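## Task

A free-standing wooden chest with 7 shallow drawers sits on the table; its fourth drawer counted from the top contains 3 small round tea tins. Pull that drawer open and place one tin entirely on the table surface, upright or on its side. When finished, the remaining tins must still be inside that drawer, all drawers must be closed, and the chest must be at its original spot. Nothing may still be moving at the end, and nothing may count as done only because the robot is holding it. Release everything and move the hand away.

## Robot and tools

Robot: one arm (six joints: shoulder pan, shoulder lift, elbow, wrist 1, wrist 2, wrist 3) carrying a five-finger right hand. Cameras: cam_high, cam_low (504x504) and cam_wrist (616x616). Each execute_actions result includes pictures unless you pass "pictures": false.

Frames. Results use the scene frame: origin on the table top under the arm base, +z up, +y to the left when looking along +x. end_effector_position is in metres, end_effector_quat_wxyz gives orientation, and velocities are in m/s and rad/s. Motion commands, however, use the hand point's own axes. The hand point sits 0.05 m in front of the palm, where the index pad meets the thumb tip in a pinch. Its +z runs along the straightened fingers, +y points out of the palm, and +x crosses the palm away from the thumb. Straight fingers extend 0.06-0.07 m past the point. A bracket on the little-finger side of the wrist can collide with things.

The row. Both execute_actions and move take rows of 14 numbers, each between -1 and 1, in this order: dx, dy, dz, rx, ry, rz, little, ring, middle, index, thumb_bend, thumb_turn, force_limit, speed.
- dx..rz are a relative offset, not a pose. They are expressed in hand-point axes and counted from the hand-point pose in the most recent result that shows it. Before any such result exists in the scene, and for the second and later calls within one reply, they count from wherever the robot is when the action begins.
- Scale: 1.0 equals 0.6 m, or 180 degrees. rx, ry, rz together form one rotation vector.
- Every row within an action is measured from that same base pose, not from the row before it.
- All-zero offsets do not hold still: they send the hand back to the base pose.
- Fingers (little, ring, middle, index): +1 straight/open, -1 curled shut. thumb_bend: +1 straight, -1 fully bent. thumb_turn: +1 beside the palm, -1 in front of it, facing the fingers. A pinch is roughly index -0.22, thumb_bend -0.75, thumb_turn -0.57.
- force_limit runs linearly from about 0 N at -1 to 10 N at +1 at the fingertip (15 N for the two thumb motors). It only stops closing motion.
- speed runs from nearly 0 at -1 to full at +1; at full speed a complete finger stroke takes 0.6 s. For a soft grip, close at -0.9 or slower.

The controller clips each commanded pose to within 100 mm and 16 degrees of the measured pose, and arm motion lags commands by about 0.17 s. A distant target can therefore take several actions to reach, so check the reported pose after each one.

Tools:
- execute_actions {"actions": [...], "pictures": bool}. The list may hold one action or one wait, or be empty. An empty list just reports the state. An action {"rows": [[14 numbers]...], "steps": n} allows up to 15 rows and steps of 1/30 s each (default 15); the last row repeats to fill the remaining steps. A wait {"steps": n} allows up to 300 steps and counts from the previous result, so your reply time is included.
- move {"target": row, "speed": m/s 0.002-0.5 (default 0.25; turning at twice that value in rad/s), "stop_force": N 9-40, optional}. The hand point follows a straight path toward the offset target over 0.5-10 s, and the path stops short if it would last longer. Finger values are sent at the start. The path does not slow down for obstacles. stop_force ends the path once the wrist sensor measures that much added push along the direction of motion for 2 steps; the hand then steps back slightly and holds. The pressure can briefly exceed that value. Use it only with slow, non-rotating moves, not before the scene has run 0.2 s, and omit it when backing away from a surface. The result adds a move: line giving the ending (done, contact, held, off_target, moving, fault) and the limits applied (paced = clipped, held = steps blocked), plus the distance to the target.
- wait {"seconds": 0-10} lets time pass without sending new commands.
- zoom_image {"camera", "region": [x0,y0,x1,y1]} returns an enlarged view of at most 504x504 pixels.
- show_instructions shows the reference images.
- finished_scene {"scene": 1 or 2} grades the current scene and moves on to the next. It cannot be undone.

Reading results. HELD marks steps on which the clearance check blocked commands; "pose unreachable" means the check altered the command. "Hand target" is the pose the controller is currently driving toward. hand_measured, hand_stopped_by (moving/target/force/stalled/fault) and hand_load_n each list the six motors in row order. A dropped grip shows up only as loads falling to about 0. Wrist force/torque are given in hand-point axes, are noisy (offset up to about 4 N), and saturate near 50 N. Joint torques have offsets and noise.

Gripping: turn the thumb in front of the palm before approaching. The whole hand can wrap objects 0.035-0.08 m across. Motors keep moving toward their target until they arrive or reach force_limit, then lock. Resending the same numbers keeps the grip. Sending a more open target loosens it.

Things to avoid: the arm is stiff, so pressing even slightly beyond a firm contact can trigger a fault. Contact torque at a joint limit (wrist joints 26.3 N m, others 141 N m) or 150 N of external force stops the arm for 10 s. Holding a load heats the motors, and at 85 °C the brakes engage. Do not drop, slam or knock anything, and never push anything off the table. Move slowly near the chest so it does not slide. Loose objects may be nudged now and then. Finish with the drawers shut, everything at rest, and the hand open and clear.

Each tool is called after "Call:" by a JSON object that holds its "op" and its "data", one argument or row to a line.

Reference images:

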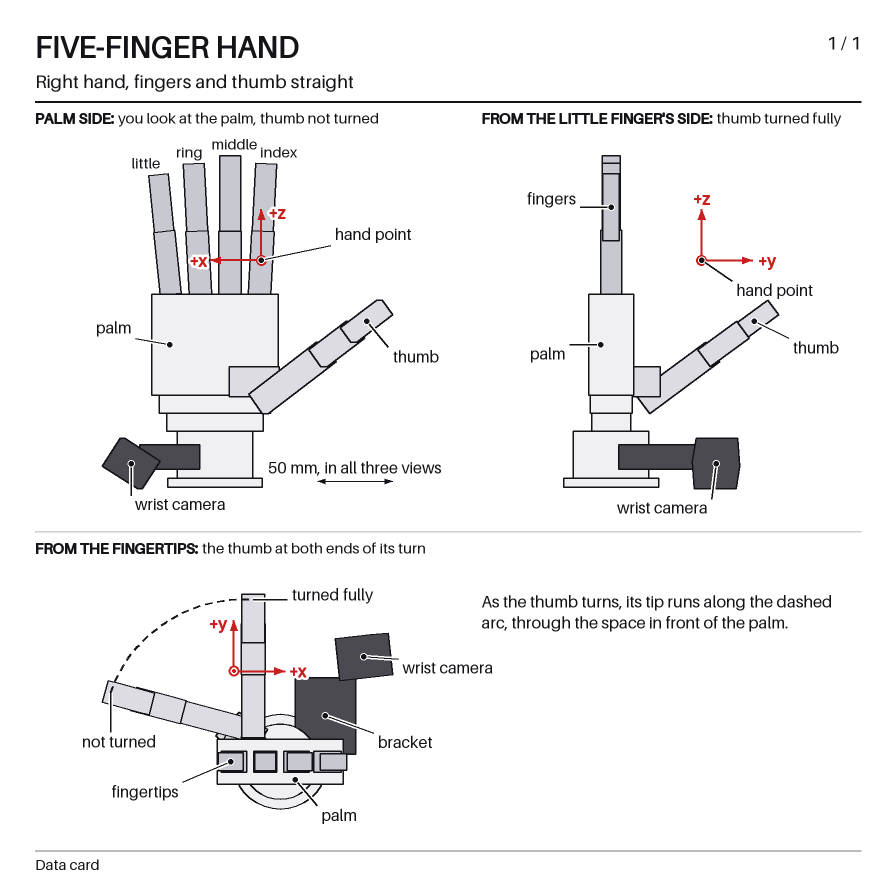

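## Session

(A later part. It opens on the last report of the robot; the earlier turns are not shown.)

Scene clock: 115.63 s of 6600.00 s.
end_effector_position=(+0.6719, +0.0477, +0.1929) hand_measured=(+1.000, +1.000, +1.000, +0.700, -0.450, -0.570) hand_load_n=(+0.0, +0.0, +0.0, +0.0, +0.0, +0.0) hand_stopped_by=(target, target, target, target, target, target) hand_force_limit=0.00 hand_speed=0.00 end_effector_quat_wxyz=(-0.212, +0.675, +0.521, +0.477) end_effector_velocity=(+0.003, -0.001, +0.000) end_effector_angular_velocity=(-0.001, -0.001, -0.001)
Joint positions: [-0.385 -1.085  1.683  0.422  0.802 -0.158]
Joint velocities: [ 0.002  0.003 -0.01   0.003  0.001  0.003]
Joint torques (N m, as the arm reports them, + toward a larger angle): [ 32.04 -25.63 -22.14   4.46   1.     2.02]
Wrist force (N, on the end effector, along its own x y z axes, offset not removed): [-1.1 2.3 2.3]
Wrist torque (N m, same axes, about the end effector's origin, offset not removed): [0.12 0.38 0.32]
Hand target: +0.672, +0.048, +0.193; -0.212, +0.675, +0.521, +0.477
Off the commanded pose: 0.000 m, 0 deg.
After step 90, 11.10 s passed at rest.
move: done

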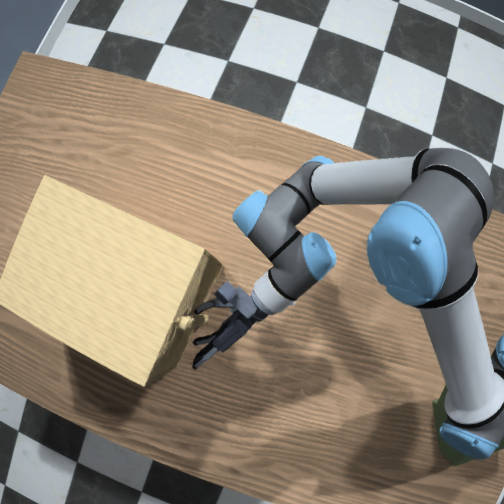

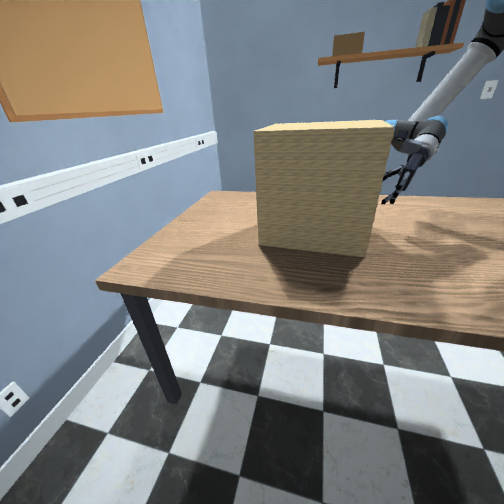

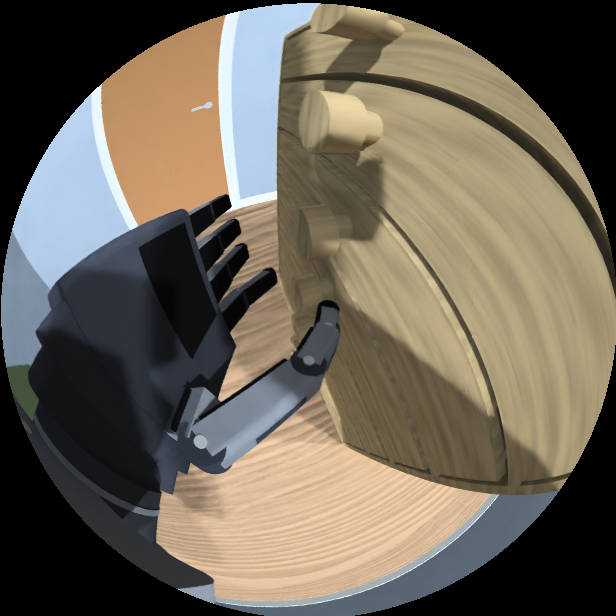

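Call:
{"op": "move", "data": {
  "target": [0,-0.006,-0.003,0,0,0,1,1,1,0.1,-0.55,-0.57,-0.5,-0.7],
  "speed": 0.015
}}

Call:
{"op": "zoom_image", "data": {
  "camera": "cam_wrist",
  "region": [240, 200, 420, 380]
}}

Call:
{"op": "zoom_image", "data": {
  "camera": "cam_high",
  "region": [160, 270, 260, 370]
}}

Scene clock: 120.00 s of 6600.00 s.
end_effector_position=(+0.6679, +0.0477, +0.1929) hand_measured=(+1.000, +1.000, +1.000, +0.136, -0.550, -0.570) hand_load_n=(+0.0, +0.0, +0.0, +4.0, +0.0, +0.0) hand_stopped_by=(target, target, target, force, target, target) hand_force_limit=-0.50 hand_speed=-0.70 end_effector_quat_wxyz=(-0.212, +0.675, +0.521, +0.477) end_effector_velocity=(-0.001, +0.001, -0.000) end_effector_angular_velocity=(+0.001, +0.001, +0.001)
Joint positions: [-0.389 -1.09   1.696  0.417  0.8   -0.162]
Joint velocities: [ 0.    -0.     0.003 -0.    -0.    -0.   ]
Joint torques (N m, as the arm reports them, + toward a larger angle): [  6.13 -51.07   3.34  -0.07  -4.13  -1.98]
Wrist force (N, on the end effector, along its own x y z axes, offset not removed): [1.7 -0.4 4.1]
Wrist torque (N m, same axes, about the end effector's origin, offset not removed): [0.43 -0.08 0.43]
Hand target: +0.668, +0.048, +0.193; -0.212, +0.675, +0.521, +0.477
Off the commanded pose: 0.000 m, 0 deg.
move: done

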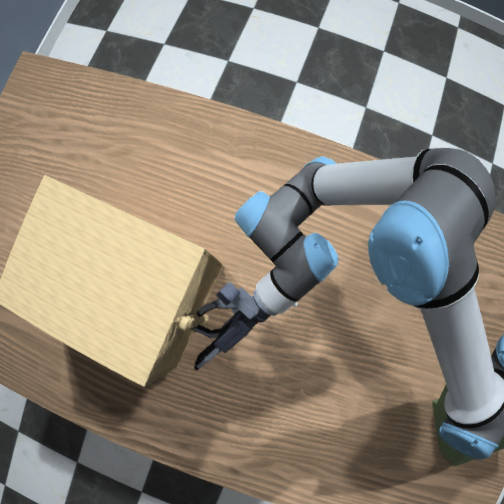

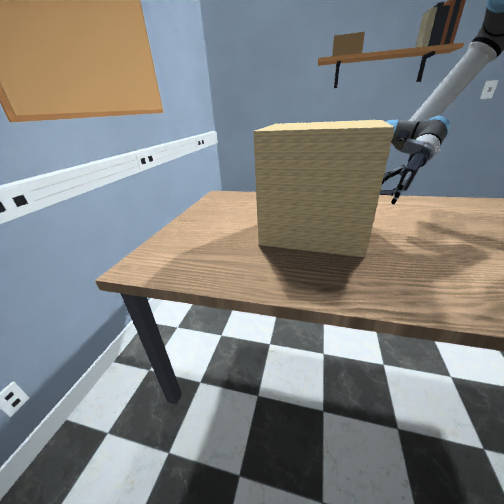

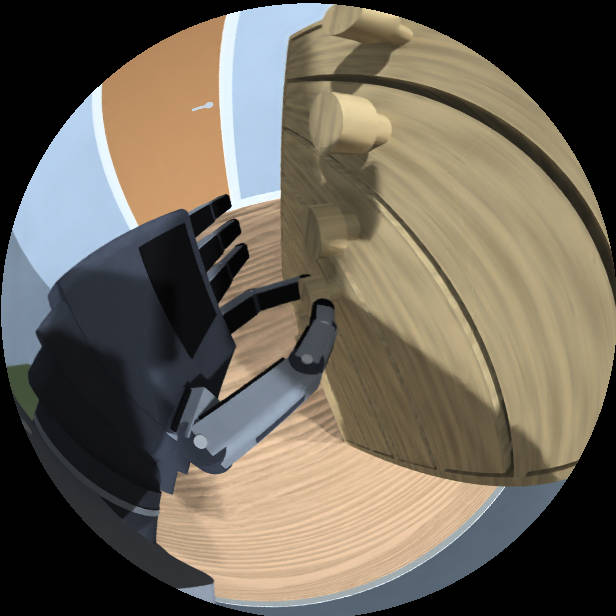

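Region (240, 200, 420, 380) of cam_wrist's 616x616 image, scaled by 2.800, with more detail than that image has.

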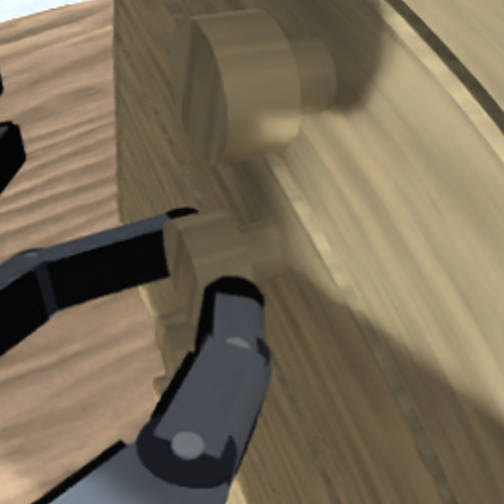

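Region (160, 270, 260, 370) of cam_high's 504x504 image, scaled by 5.040, with more detail than that image has.

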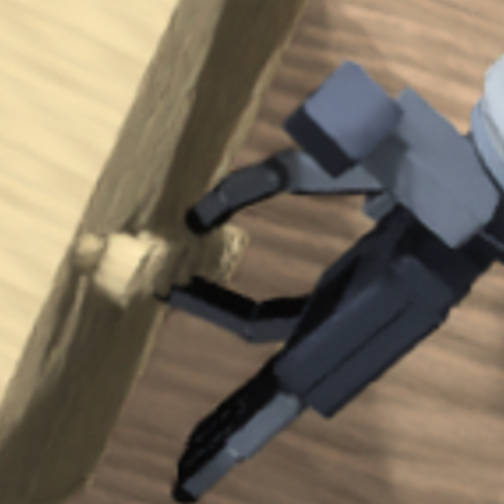

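Call:
{"op": "move", "data": {
  "target": [0,0.003,0.013,0,0,0,1,1,1,0.45,-0.55,-0.57,-0.5,0],
  "speed": 0.012
}}

Call:
{"op": "move", "data": {
  "target": [0,0,0,0,0,0,1,1,1,0.0,-0.55,-0.57,-0.5,-0.7]
}}

Call:
{"op": "zoom_image", "data": {
  "camera": "cam_wrist",
  "region": [240, 200, 420, 380]
}}

Call:
{"op": "zoom_image", "data": {
  "camera": "cam_high",
  "region": [160, 270, 260, 370]
}}

Scene clock: 123.70 s of 6600.00 s.
end_effector_position=(+0.6727, +0.0529, +0.1899) hand_measured=(+1.000, +1.000, +1.000, +0.450, -0.550, -0.570) hand_load_n=(+0.0, +0.0, +0.0, +0.0, -1.5, -2.0) hand_stopped_by=(target, target, target, target, target, target) hand_force_limit=-0.50 hand_speed=0.00 end_effector_quat_wxyz=(-0.212, +0.675, +0.521, +0.477) end_effector_velocity=(+0.001, +0.002, -0.001) end_effector_angular_velocity=(-0.000, +0.001, -0.000)
Joint positions: [-0.376 -1.076  1.682  0.408  0.807 -0.148]
Joint velocities: [ 0.004  0.005 -0.005 -0.003  0.002  0.005]
Joint torques (N m, as the arm reports them, + toward a larger angle): [ 33.82 -21.85 -23.1   -1.37   1.55   1.84]
Wrist force (N, on the end effector, along its own x y z axes, offset not removed): [3.8 -1.9 -12.8]
Wrist torque (N m, same axes, about the end effector's origin, offset not removed): [0.12 0.28 0.23]
Hand target: +0.673, +0.053, +0.190; -0.212, +0.675, +0.521, +0.477
Off the commanded pose: 0.000 m, 0 deg.
move: done

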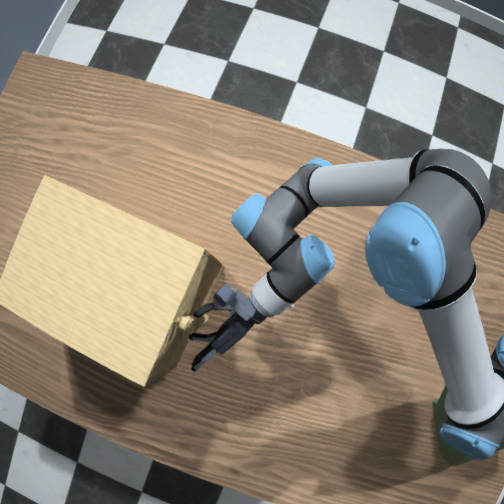

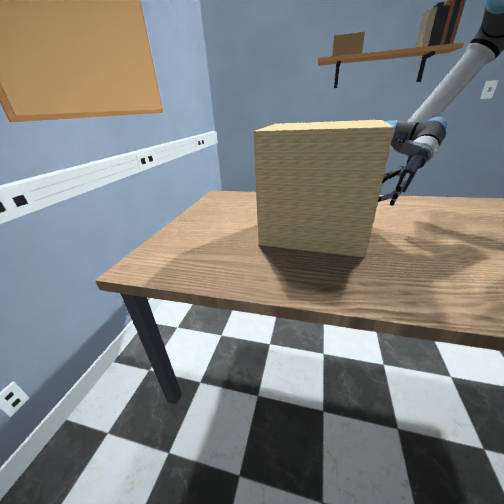

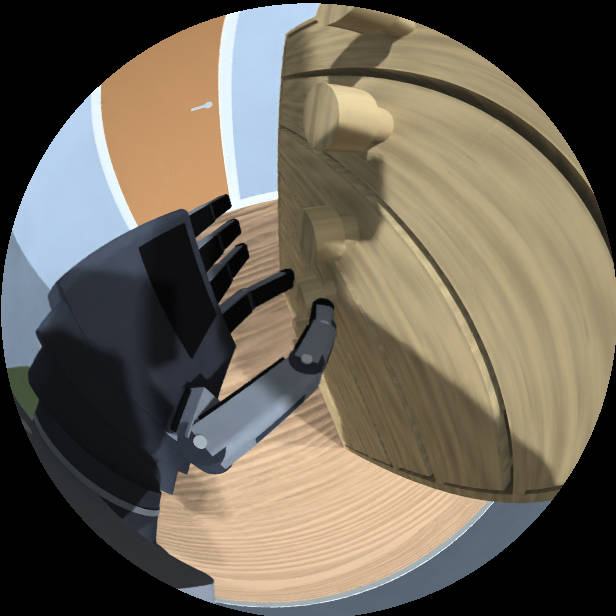

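Scene clock: 124.70 s of 6600.00 s.
end_effector_position=(+0.6726, +0.0530, +0.1899) hand_measured=(+1.000, +1.000, +1.000, +0.088, -0.550, -0.570) hand_load_n=(+0.0, +0.0, +0.0, +8.0, -0.5, -2.0) hand_stopped_by=(target, target, target, force, target, target) hand_force_limit=-0.50 hand_speed=-0.70 end_effector_quat_wxyz=(-0.212, +0.675, +0.521, +0.477) end_effector_velocity=(+0.000, -0.000, +0.000) end_effector_angular_velocity=(-0.000, -0.000, -0.001)
Joint positions: [-0.376 -1.076  1.682  0.408  0.807 -0.148]
Joint velocities: [-0.    -0.    -0.001  0.    -0.     0.   ]
Joint torques (N m, as the arm reports them, + toward a larger angle): [  5.49 -45.7    2.51   2.64  -3.81  -1.74]
Wrist force (N, on the end effector, along its own x y z axes, offset not removed): [3.2 -4.1 -5.0]
Wrist torque (N m, same axes, about the end effector's origin, offset not removed): [0.01 -0.11 0.23]
Hand target: +0.673, +0.053, +0.190; -0.212, +0.675, +0.521, +0.477
Off the commanded pose: 0.000 m, 0 deg.
move: done

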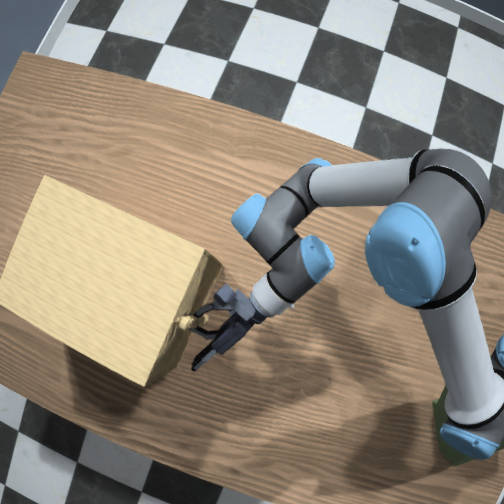

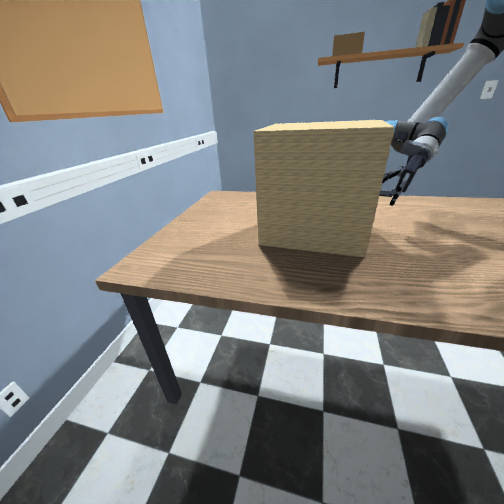

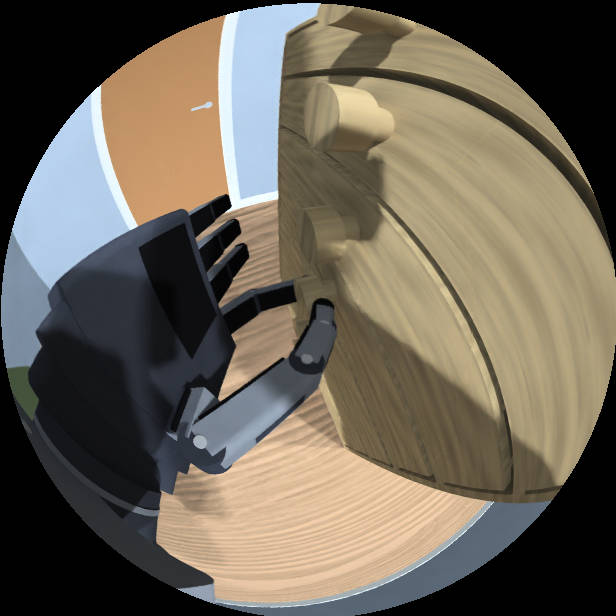

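Region (240, 200, 420, 380) of cam_wrist's 616x616 image, scaled by 2.800, with more detail than that image has.

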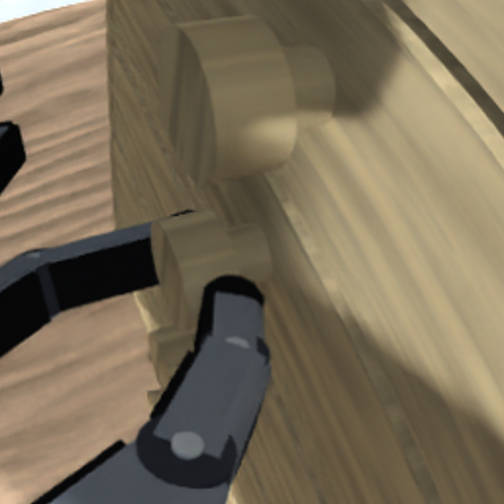

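Region (160, 270, 260, 370) of cam_high's 504x504 image, scaled by 5.040, with more detail than that image has.

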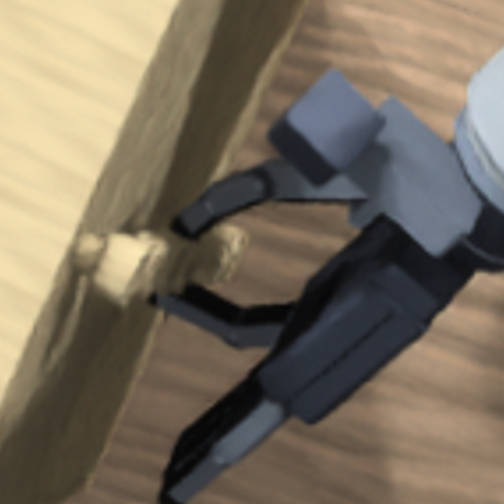

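Call:
{"op": "move", "data": {
  "target": [0,-0.0377,-0.0176,0,0,0,1,1,1,0.0,-0.62,-0.57,0,-0.8],
  "speed": 0.02
}}

Call:
{"op": "zoom_image", "data": {
  "camera": "cam_high",
  "region": [130, 230, 290, 390]
}}

Scene clock: 127.60 s of 6600.00 s.
end_effector_position=(+0.6479, +0.0531, +0.1899) hand_measured=(+1.000, +1.000, +1.000, +0.088, -0.600, -0.570) hand_load_n=(+0.0, +0.0, +0.0, +10.5, +7.5, -1.5) hand_stopped_by=(target, target, target, force, force, target) hand_force_limit=0.00 hand_speed=-0.80 end_effector_quat_wxyz=(-0.212, +0.675, +0.521, +0.477) end_effector_velocity=(-0.003, +0.001, +0.000) end_effector_angular_velocity=(+0.000, +0.000, +0.001)
Joint positions: [-0.399 -1.109  1.763  0.378  0.795 -0.175]
Joint velocities: [-0.002 -0.004  0.009 -0.003 -0.001 -0.004]
Joint torques (N m, as the arm reports them, + toward a larger angle): [  3.66 -48.38  10.31   0.51  -3.42  -1.37]
Wrist force (N, on the end effector, along its own x y z axes, offset not removed): [5.4 4.4 1.4]
Wrist torque (N m, same axes, about the end effector's origin, offset not removed): [-0.10 -0.38 0.48]
Hand target: +0.648, +0.053, +0.190; -0.212, +0.675, +0.521, +0.477
Off the commanded pose: 0.000 m, 0 deg.
move: done

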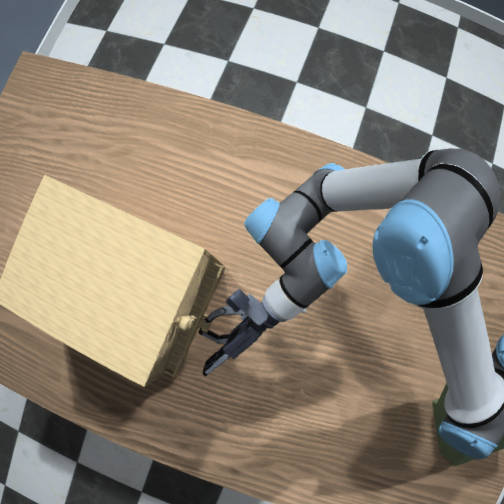

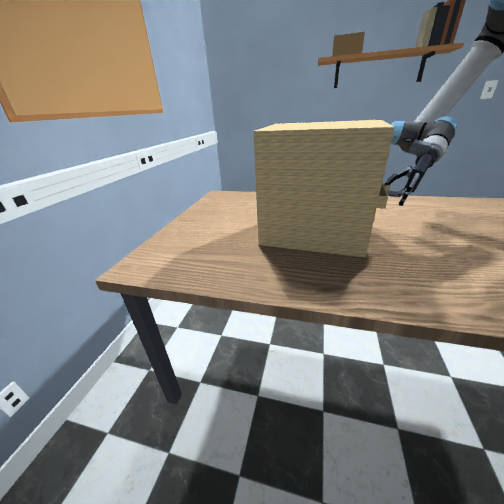

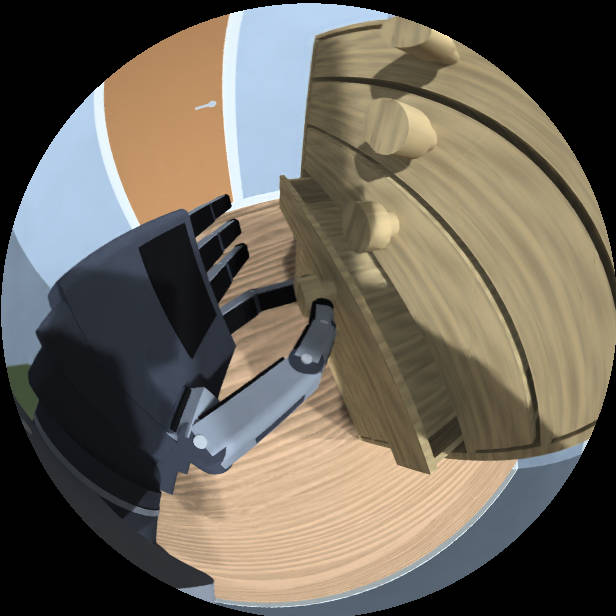

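Region (130, 230, 290, 390) of cam_high's 504x504 image, scaled by 3.150, with more detail than that image has.

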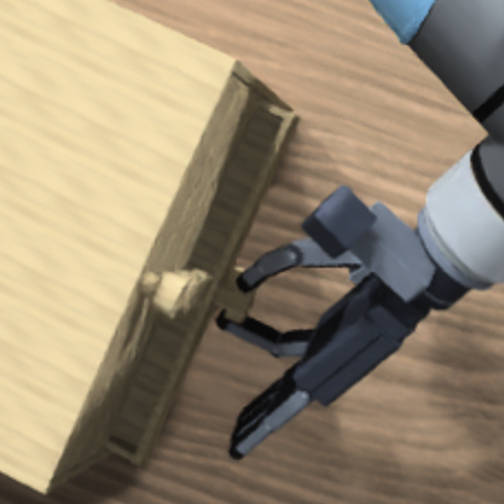

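Call:
{"op": "move", "data": {
  "target": [0.001,-0.0755,-0.0352,0,0,0,1,1,1,0.0,-0.62,-0.57,0,-0.8],
  "speed": 0.03
}}

Call:
{"op": "zoom_image", "data": {
  "camera": "cam_high",
  "region": [130, 230, 290, 390]
}}

Scene clock: 131.23 s of 6600.00 s.
end_effector_position=(+0.5983, +0.0535, +0.1905) hand_measured=(+1.000, +1.000, +1.000, +0.088, -0.600, -0.570) hand_load_n=(+0.0, +0.0, +0.0, +11.5, +7.0, -1.0) hand_stopped_by=(target, target, target, force, force, target) hand_force_limit=0.00 hand_speed=-0.80 end_effector_quat_wxyz=(-0.212, +0.675, +0.521, +0.477) end_effector_velocity=(-0.003, +0.000, -0.000) end_effector_angular_velocity=(+0.000, +0.001, -0.000)
Joint positions: [-0.453 -1.169  1.919  0.329  0.768 -0.242]
Joint velocities: [-0.004 -0.003  0.009 -0.002 -0.001 -0.004]
Joint torques (N m, as the arm reports them, + toward a larger angle): [  5.14 -46.83  11.56   0.2   -4.41  -1.67]
Wrist force (N, on the end effector, along its own x y z axes, offset not removed): [1.6 1.1 2.0]
Wrist torque (N m, same axes, about the end effector's origin, offset not removed): [0.03 -0.23 0.50]
Hand target: +0.598, +0.053, +0.190; -0.212, +0.675, +0.521, +0.477
Off the commanded pose: 0.000 m, 0 deg.
move: done

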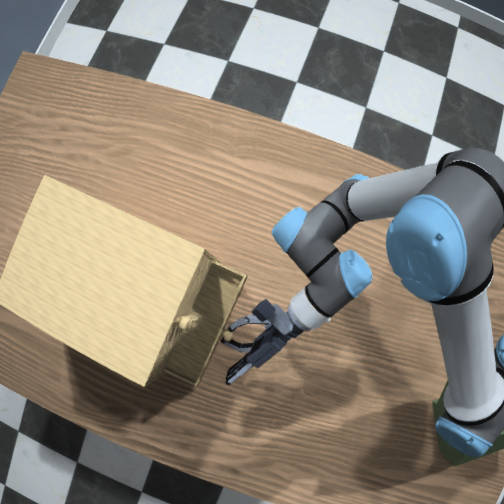

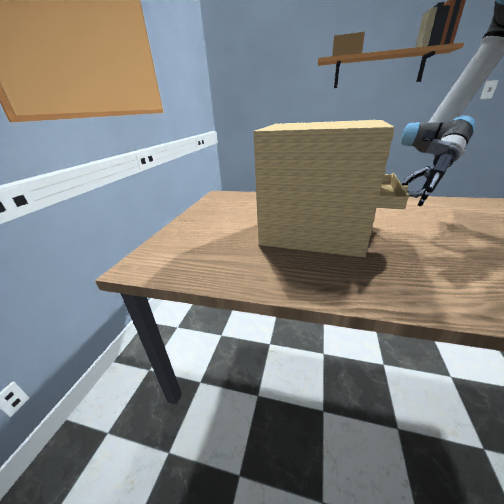

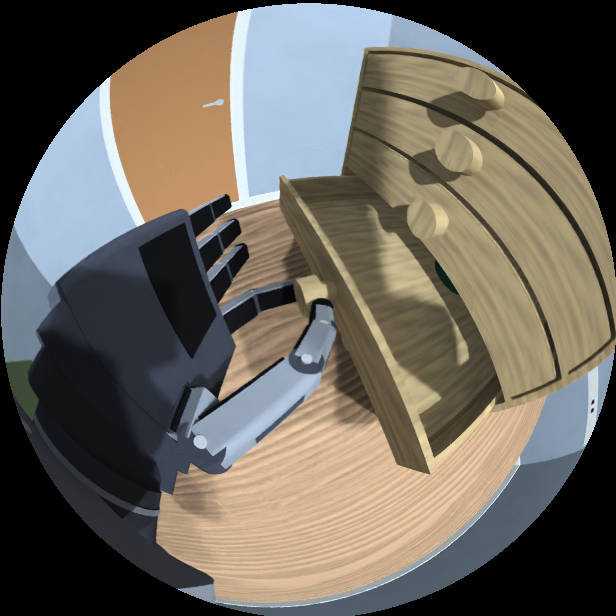

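Region (130, 230, 290, 390) of cam_high's 504x504 image, scaled by 3.150, with more detail than that image has.

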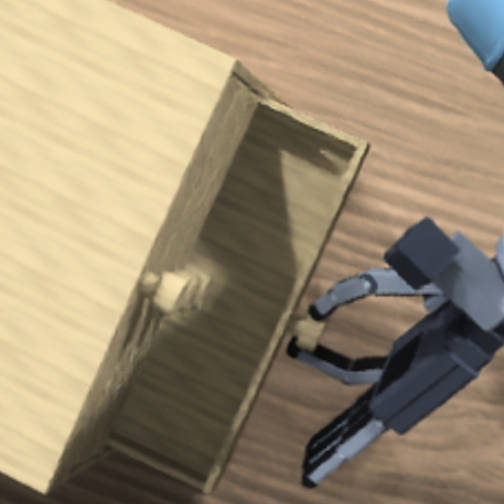

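Call:
{"op": "move", "data": {
  "target": [0,-0.1208,-0.0564,0,0,0,1,1,1,0.0,-0.62,-0.57,0,-0.8],
  "speed": 0.04
}}

Call:
{"op": "zoom_image", "data": {
  "camera": "cam_high",
  "region": [150, 230, 330, 410]
}}

Scene clock: 135.47 s of 6600.00 s.
end_effector_position=(+0.5186, +0.0537, +0.1906) hand_measured=(+1.000, +1.000, +1.000, +0.088, -0.600, -0.570) hand_load_n=(+0.0, +0.0, +0.0, +13.0, +8.0, -1.5) hand_stopped_by=(target, target, target, force, force, target) hand_force_limit=0.00 hand_speed=-0.80 end_effector_quat_wxyz=(-0.212, +0.675, +0.521, +0.477) end_effector_velocity=(-0.003, -0.000, +0.000) end_effector_angular_velocity=(-0.000, -0.001, +0.000)
Joint positions: [-0.577 -1.235  2.157  0.281  0.716 -0.409]
Joint velocities: [-0.006 -0.002  0.008 -0.001 -0.002 -0.009]
Joint torques (N m, as the arm reports them, + toward a larger angle): [ -1.02 -42.03  18.13   1.67  -2.9   -1.41]
Wrist force (N, on the end effector, along its own x y z axes, offset not removed): [4.0 10.5 12.8]
Wrist torque (N m, same axes, about the end effector's origin, offset not removed): [0.23 -0.11 0.38]
Hand target: +0.518, +0.054, +0.191; -0.212, +0.675, +0.521, +0.477
Off the commanded pose: 0.000 m, 0 deg.
move: done

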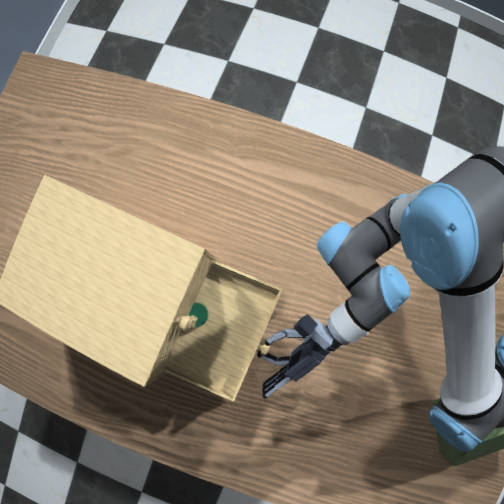

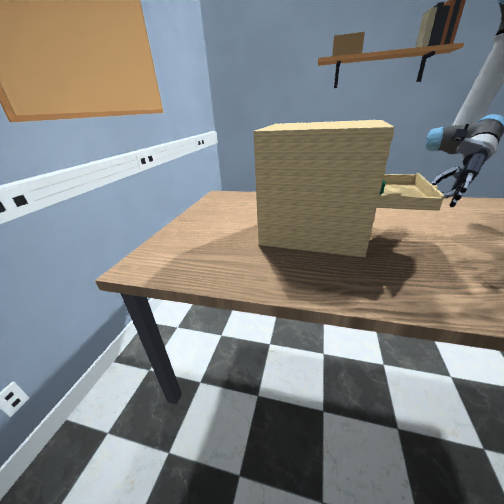

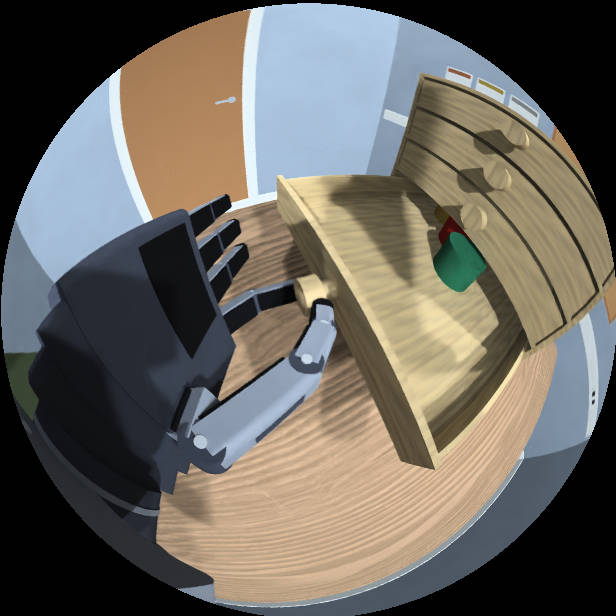

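Region (150, 230, 330, 410) of cam_high's 504x504 image, scaled by 2.800, with more detail than that image has.

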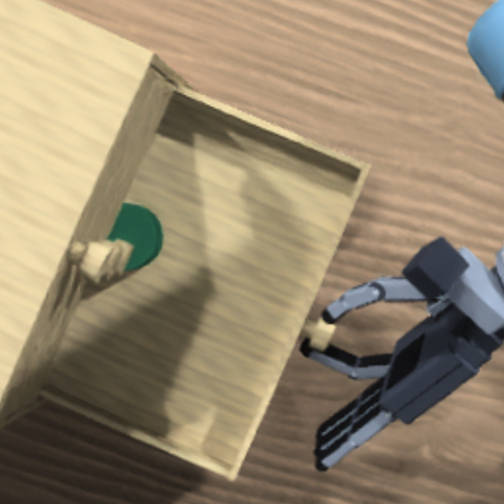

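Call:
{"op": "move", "data": {
  "target": [0.0033,-0.001,0.006,0,0,0,1,1,1,0.0,-0.62,-0.57,0,-0.8],
  "speed": 0.01
}}

Call:
{"op": "zoom_image", "data": {
  "camera": "cam_wrist",
  "region": [380, 160, 560, 380]
}}

Scene clock: 139.87 s of 6600.00 s.
end_effector_position=(+0.5195, +0.0575, +0.1905) hand_measured=(+1.000, +1.000, +1.000, +0.088, -0.600, -0.570) hand_load_n=(+0.0, +0.0, +0.0, +11.5, +7.0, -0.5) hand_stopped_by=(target, target, target, force, force, target) hand_force_limit=0.00 hand_speed=-0.80 end_effector_quat_wxyz=(-0.212, +0.675, +0.521, +0.477) end_effector_velocity=(+0.000, +0.002, -0.000) end_effector_angular_velocity=(+0.000, +0.001, -0.000)
Joint positions: [-0.565 -1.234  2.156  0.267  0.721 -0.391]
Joint velocities: [ 0.006  0.001 -0.001 -0.007  0.003  0.01 ]
Joint torques (N m, as the arm reports them, + toward a larger angle): [ 25.81 -17.94 -15.98   0.09   0.61   1.63]
Wrist force (N, on the end effector, along its own x y z axes, offset not removed): [-2.5 2.0 1.8]
Wrist torque (N m, same axes, about the end effector's origin, offset not removed): [0.42 0.27 0.24]
Hand target: +0.520, +0.058, +0.191; -0.212, +0.675, +0.521, +0.477
Off the commanded pose: 0.000 m, 0 deg.
After step 90, 0.70 s passed at rest.
move: done

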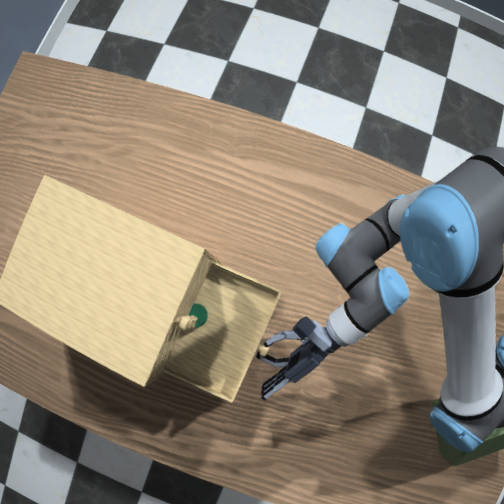

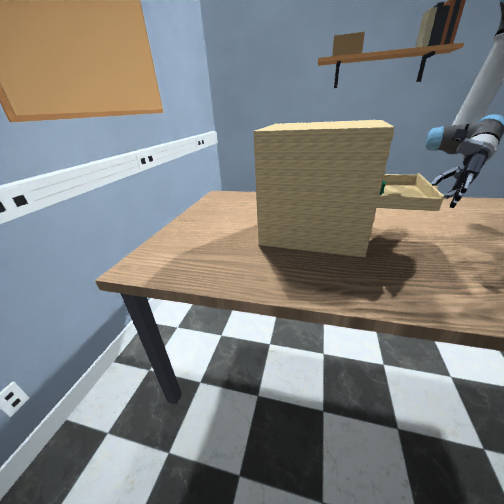

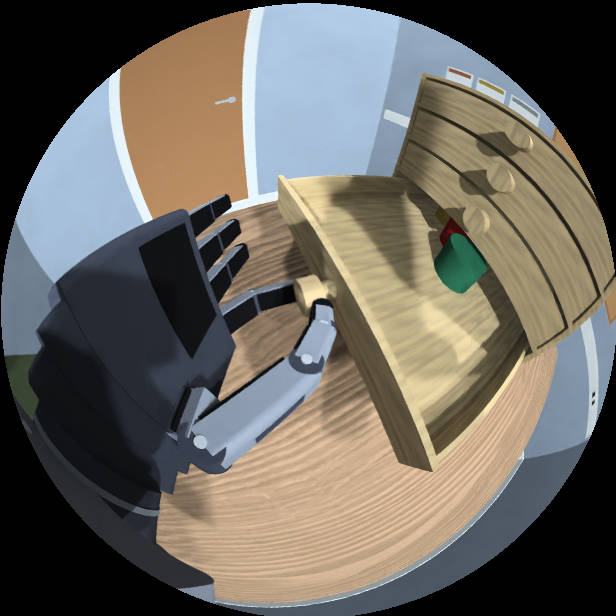

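Region (380, 160, 560, 380) of cam_wrist's 616x616 image, scaled by 2.291, with more detail than that image has; it fills the left 412 columns of this view, and the rest is white.

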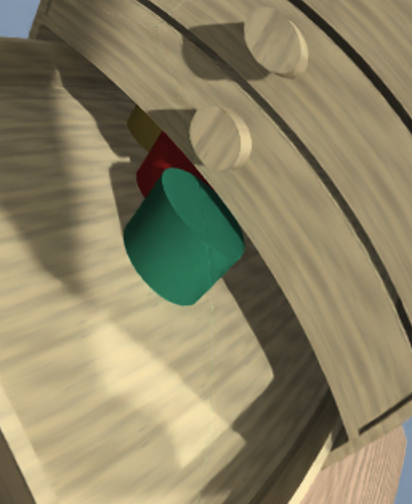

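Call:
{"op": "move", "data": {
  "target": [0.0025,-0.0773,-0.0313,0,0,0,1,1,1,0.0,-0.62,-0.57,0,-0.8],
  "speed": 0.025,
  "stop_force": 10
}}

Call:
{"op": "zoom_image", "data": {
  "camera": "cam_high",
  "region": [150, 230, 330, 410]
}}

Scene clock: 144.63 s of 6600.00 s.
end_effector_position=(+0.4699, +0.0605, +0.1906) hand_measured=(+1.000, +1.000, +1.000, +0.088, -0.600, -0.570) hand_load_n=(+0.0, +0.0, +0.0, +11.5, +6.5, -0.5) hand_stopped_by=(target, target, target, force, force, target) hand_force_limit=0.00 hand_speed=-0.80 end_effector_quat_wxyz=(-0.212, +0.675, +0.521, +0.477) end_effector_velocity=(-0.003, +0.001, +0.000) end_effector_angular_velocity=(+0.001, +0.001, +0.000)
Joint positions: [-0.668 -1.248  2.303  0.249  0.688 -0.543]
Joint velocities: [-0.007  0.001  0.009 -0.    -0.002 -0.01 ]
Joint torques (N m, as the arm reports them, + toward a larger angle): [ -0.56 -16.04  18.39   3.25  -4.38  -1.87]
Wrist force (N, on the end effector, along its own x y z axes, offset not removed): [-2.5 -0.2 2.8]
Wrist torque (N m, same axes, about the end effector's origin, offset not removed): [-0.10 0.20 0.10]
Hand target: +0.470, +0.061, +0.191; -0.212, +0.675, +0.521, +0.477
Off the commanded pose: 0.000 m, 0 deg.
move: done

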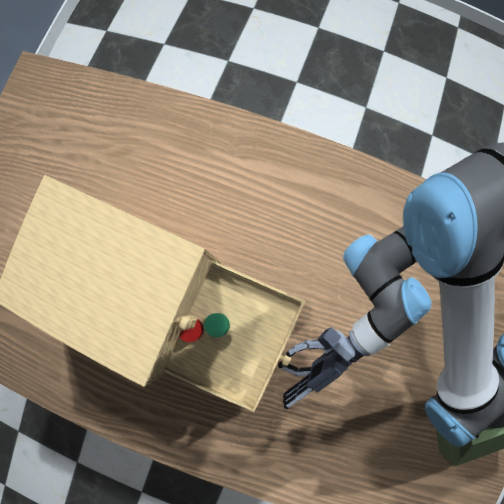

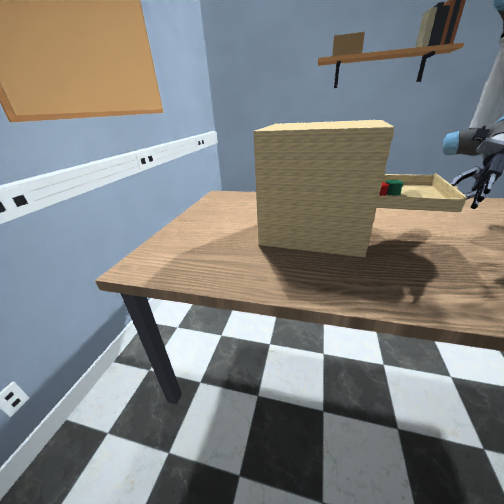

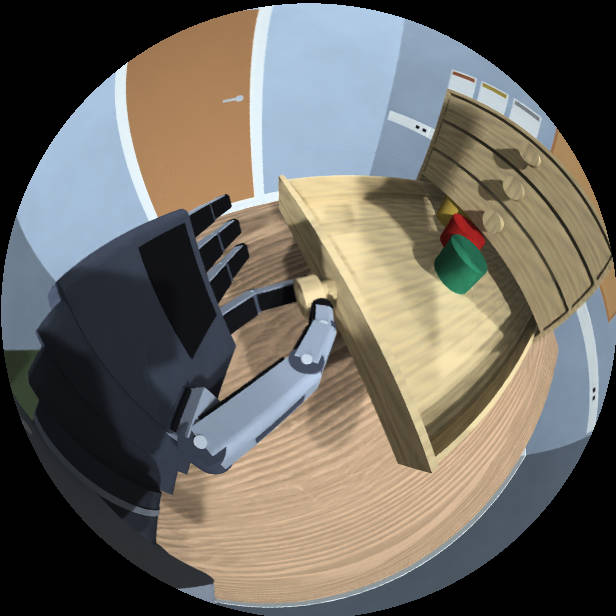

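Region (150, 230, 330, 410) of cam_high's 504x504 image, scaled by 2.800, with more detail than that image has.

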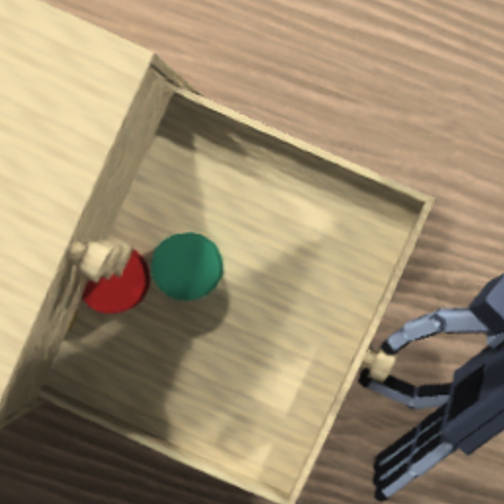

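Call:
{"op": "move", "data": {
  "target": [0,0,-0.003,0,0,0,1,1,1,0.6,-0.4,-0.57,0,-0.3],
  "speed": 0.02
}}

Call:
{"op": "move", "data": {
  "target": [0,-0.045,-0.021,0,0,0,1,1,1,0.6,-0.4,-0.57,0,-0.3],
  "speed": 0.05
}}

Scene clock: 162.27 s of 6600.00 s.
end_effector_position=(+0.4692, +0.0592, +0.1914) hand_measured=(+1.000, +1.000, +1.000, +0.600, -0.400, -0.570) hand_load_n=(+0.0, +0.0, +0.0, +0.0, +0.0, +0.0) hand_stopped_by=(target, target, target, target, target, target) hand_force_limit=0.00 hand_speed=-0.30 end_effector_quat_wxyz=(-0.212, +0.675, +0.521, +0.477) end_effector_velocity=(+0.001, -0.001, +0.000) end_effector_angular_velocity=(-0.001, -0.001, -0.001)
Joint positions: [-0.674 -1.25   2.305  0.257  0.686 -0.551]
Joint velocities: [-0.002 -0.001 -0.001  0.003 -0.001 -0.003]
Joint torques (N m, as the arm reports them, + toward a larger angle): [ -0.54 -40.35  18.33   4.72  -3.92  -1.82]
Wrist force (N, on the end effector, along its own x y z axes, offset not removed): [-0.3 -0.2 0.0]
Wrist torque (N m, same axes, about the end effector's origin, offset not removed): [-0.01 0.44 0.30]
Hand target: +0.469, +0.059, +0.191; -0.212, +0.675, +0.521, +0.477
Off the commanded pose: 0.000 m, 0 deg.
After step 90, 13.90 s passed at rest.
move: done

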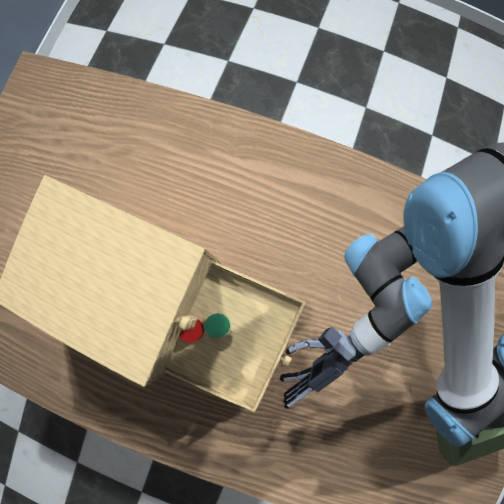

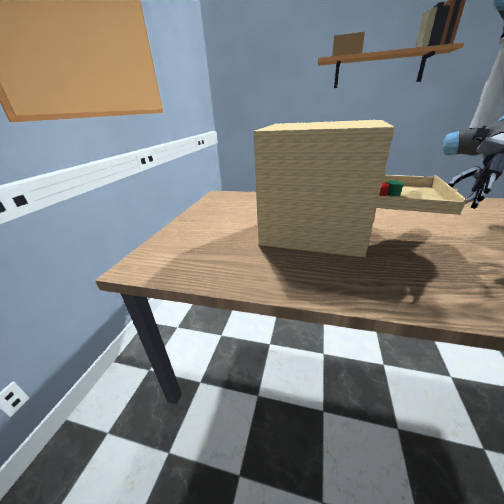

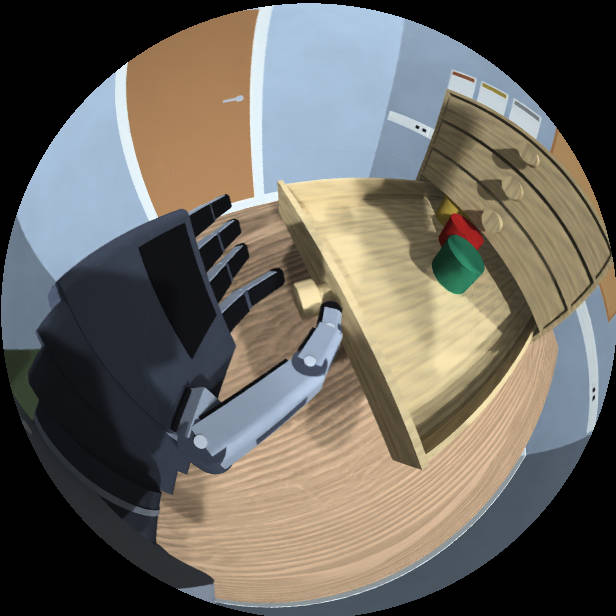

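Scene clock: 163.27 s of 6600.00 s.
end_effector_position=(+0.4397, +0.0593, +0.1914) hand_measured=(+1.000, +1.000, +1.000, +0.600, -0.400, -0.570) hand_load_n=(+0.0, +0.0, +0.0, +0.0, +0.0, +0.0) hand_stopped_by=(target, target, target, target, target, target) hand_force_limit=0.00 hand_speed=-0.30 end_effector_quat_wxyz=(-0.212, +0.675, +0.521, +0.477) end_effector_velocity=(-0.003, +0.000, +0.000) end_effector_angular_velocity=(+0.002, -0.000, +0.002)
Joint positions: [-0.764 -1.238  2.393  0.266  0.668 -0.692]
Joint velocities: [-0.011  0.005  0.008  0.005 -0.003 -0.021]
Joint torques (N m, as the arm reports them, + toward a larger angle): [  0.36 -14.69  20.03   4.92  -4.14  -1.87]
Wrist force (N, on the end effector, along its own x y z axes, offset not removed): [0.2 1.9 0.1]
Wrist torque (N m, same axes, about the end effector's origin, offset not removed): [0.27 0.19 0.24]
Hand target: +0.439, +0.059, +0.191; -0.212, +0.675, +0.521, +0.477
Off the commanded pose: 0.000 m, 0 deg.
move: done

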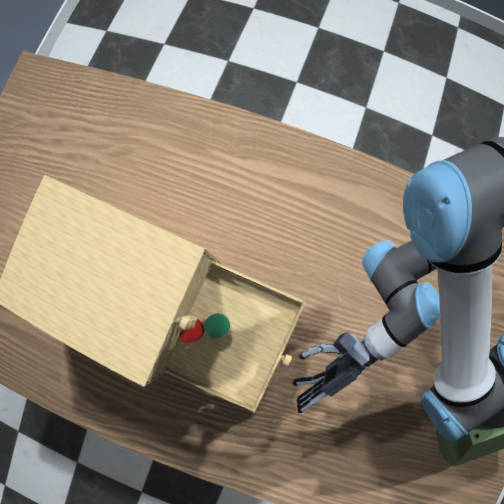

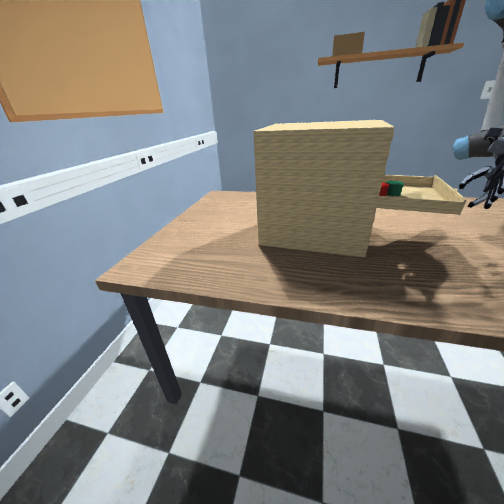

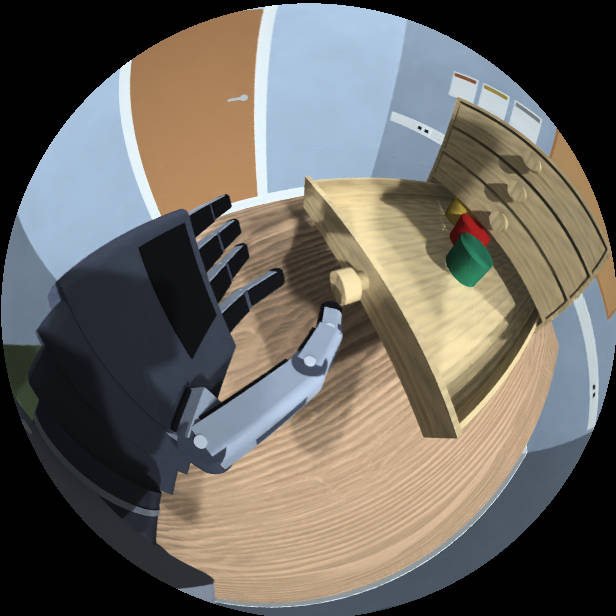

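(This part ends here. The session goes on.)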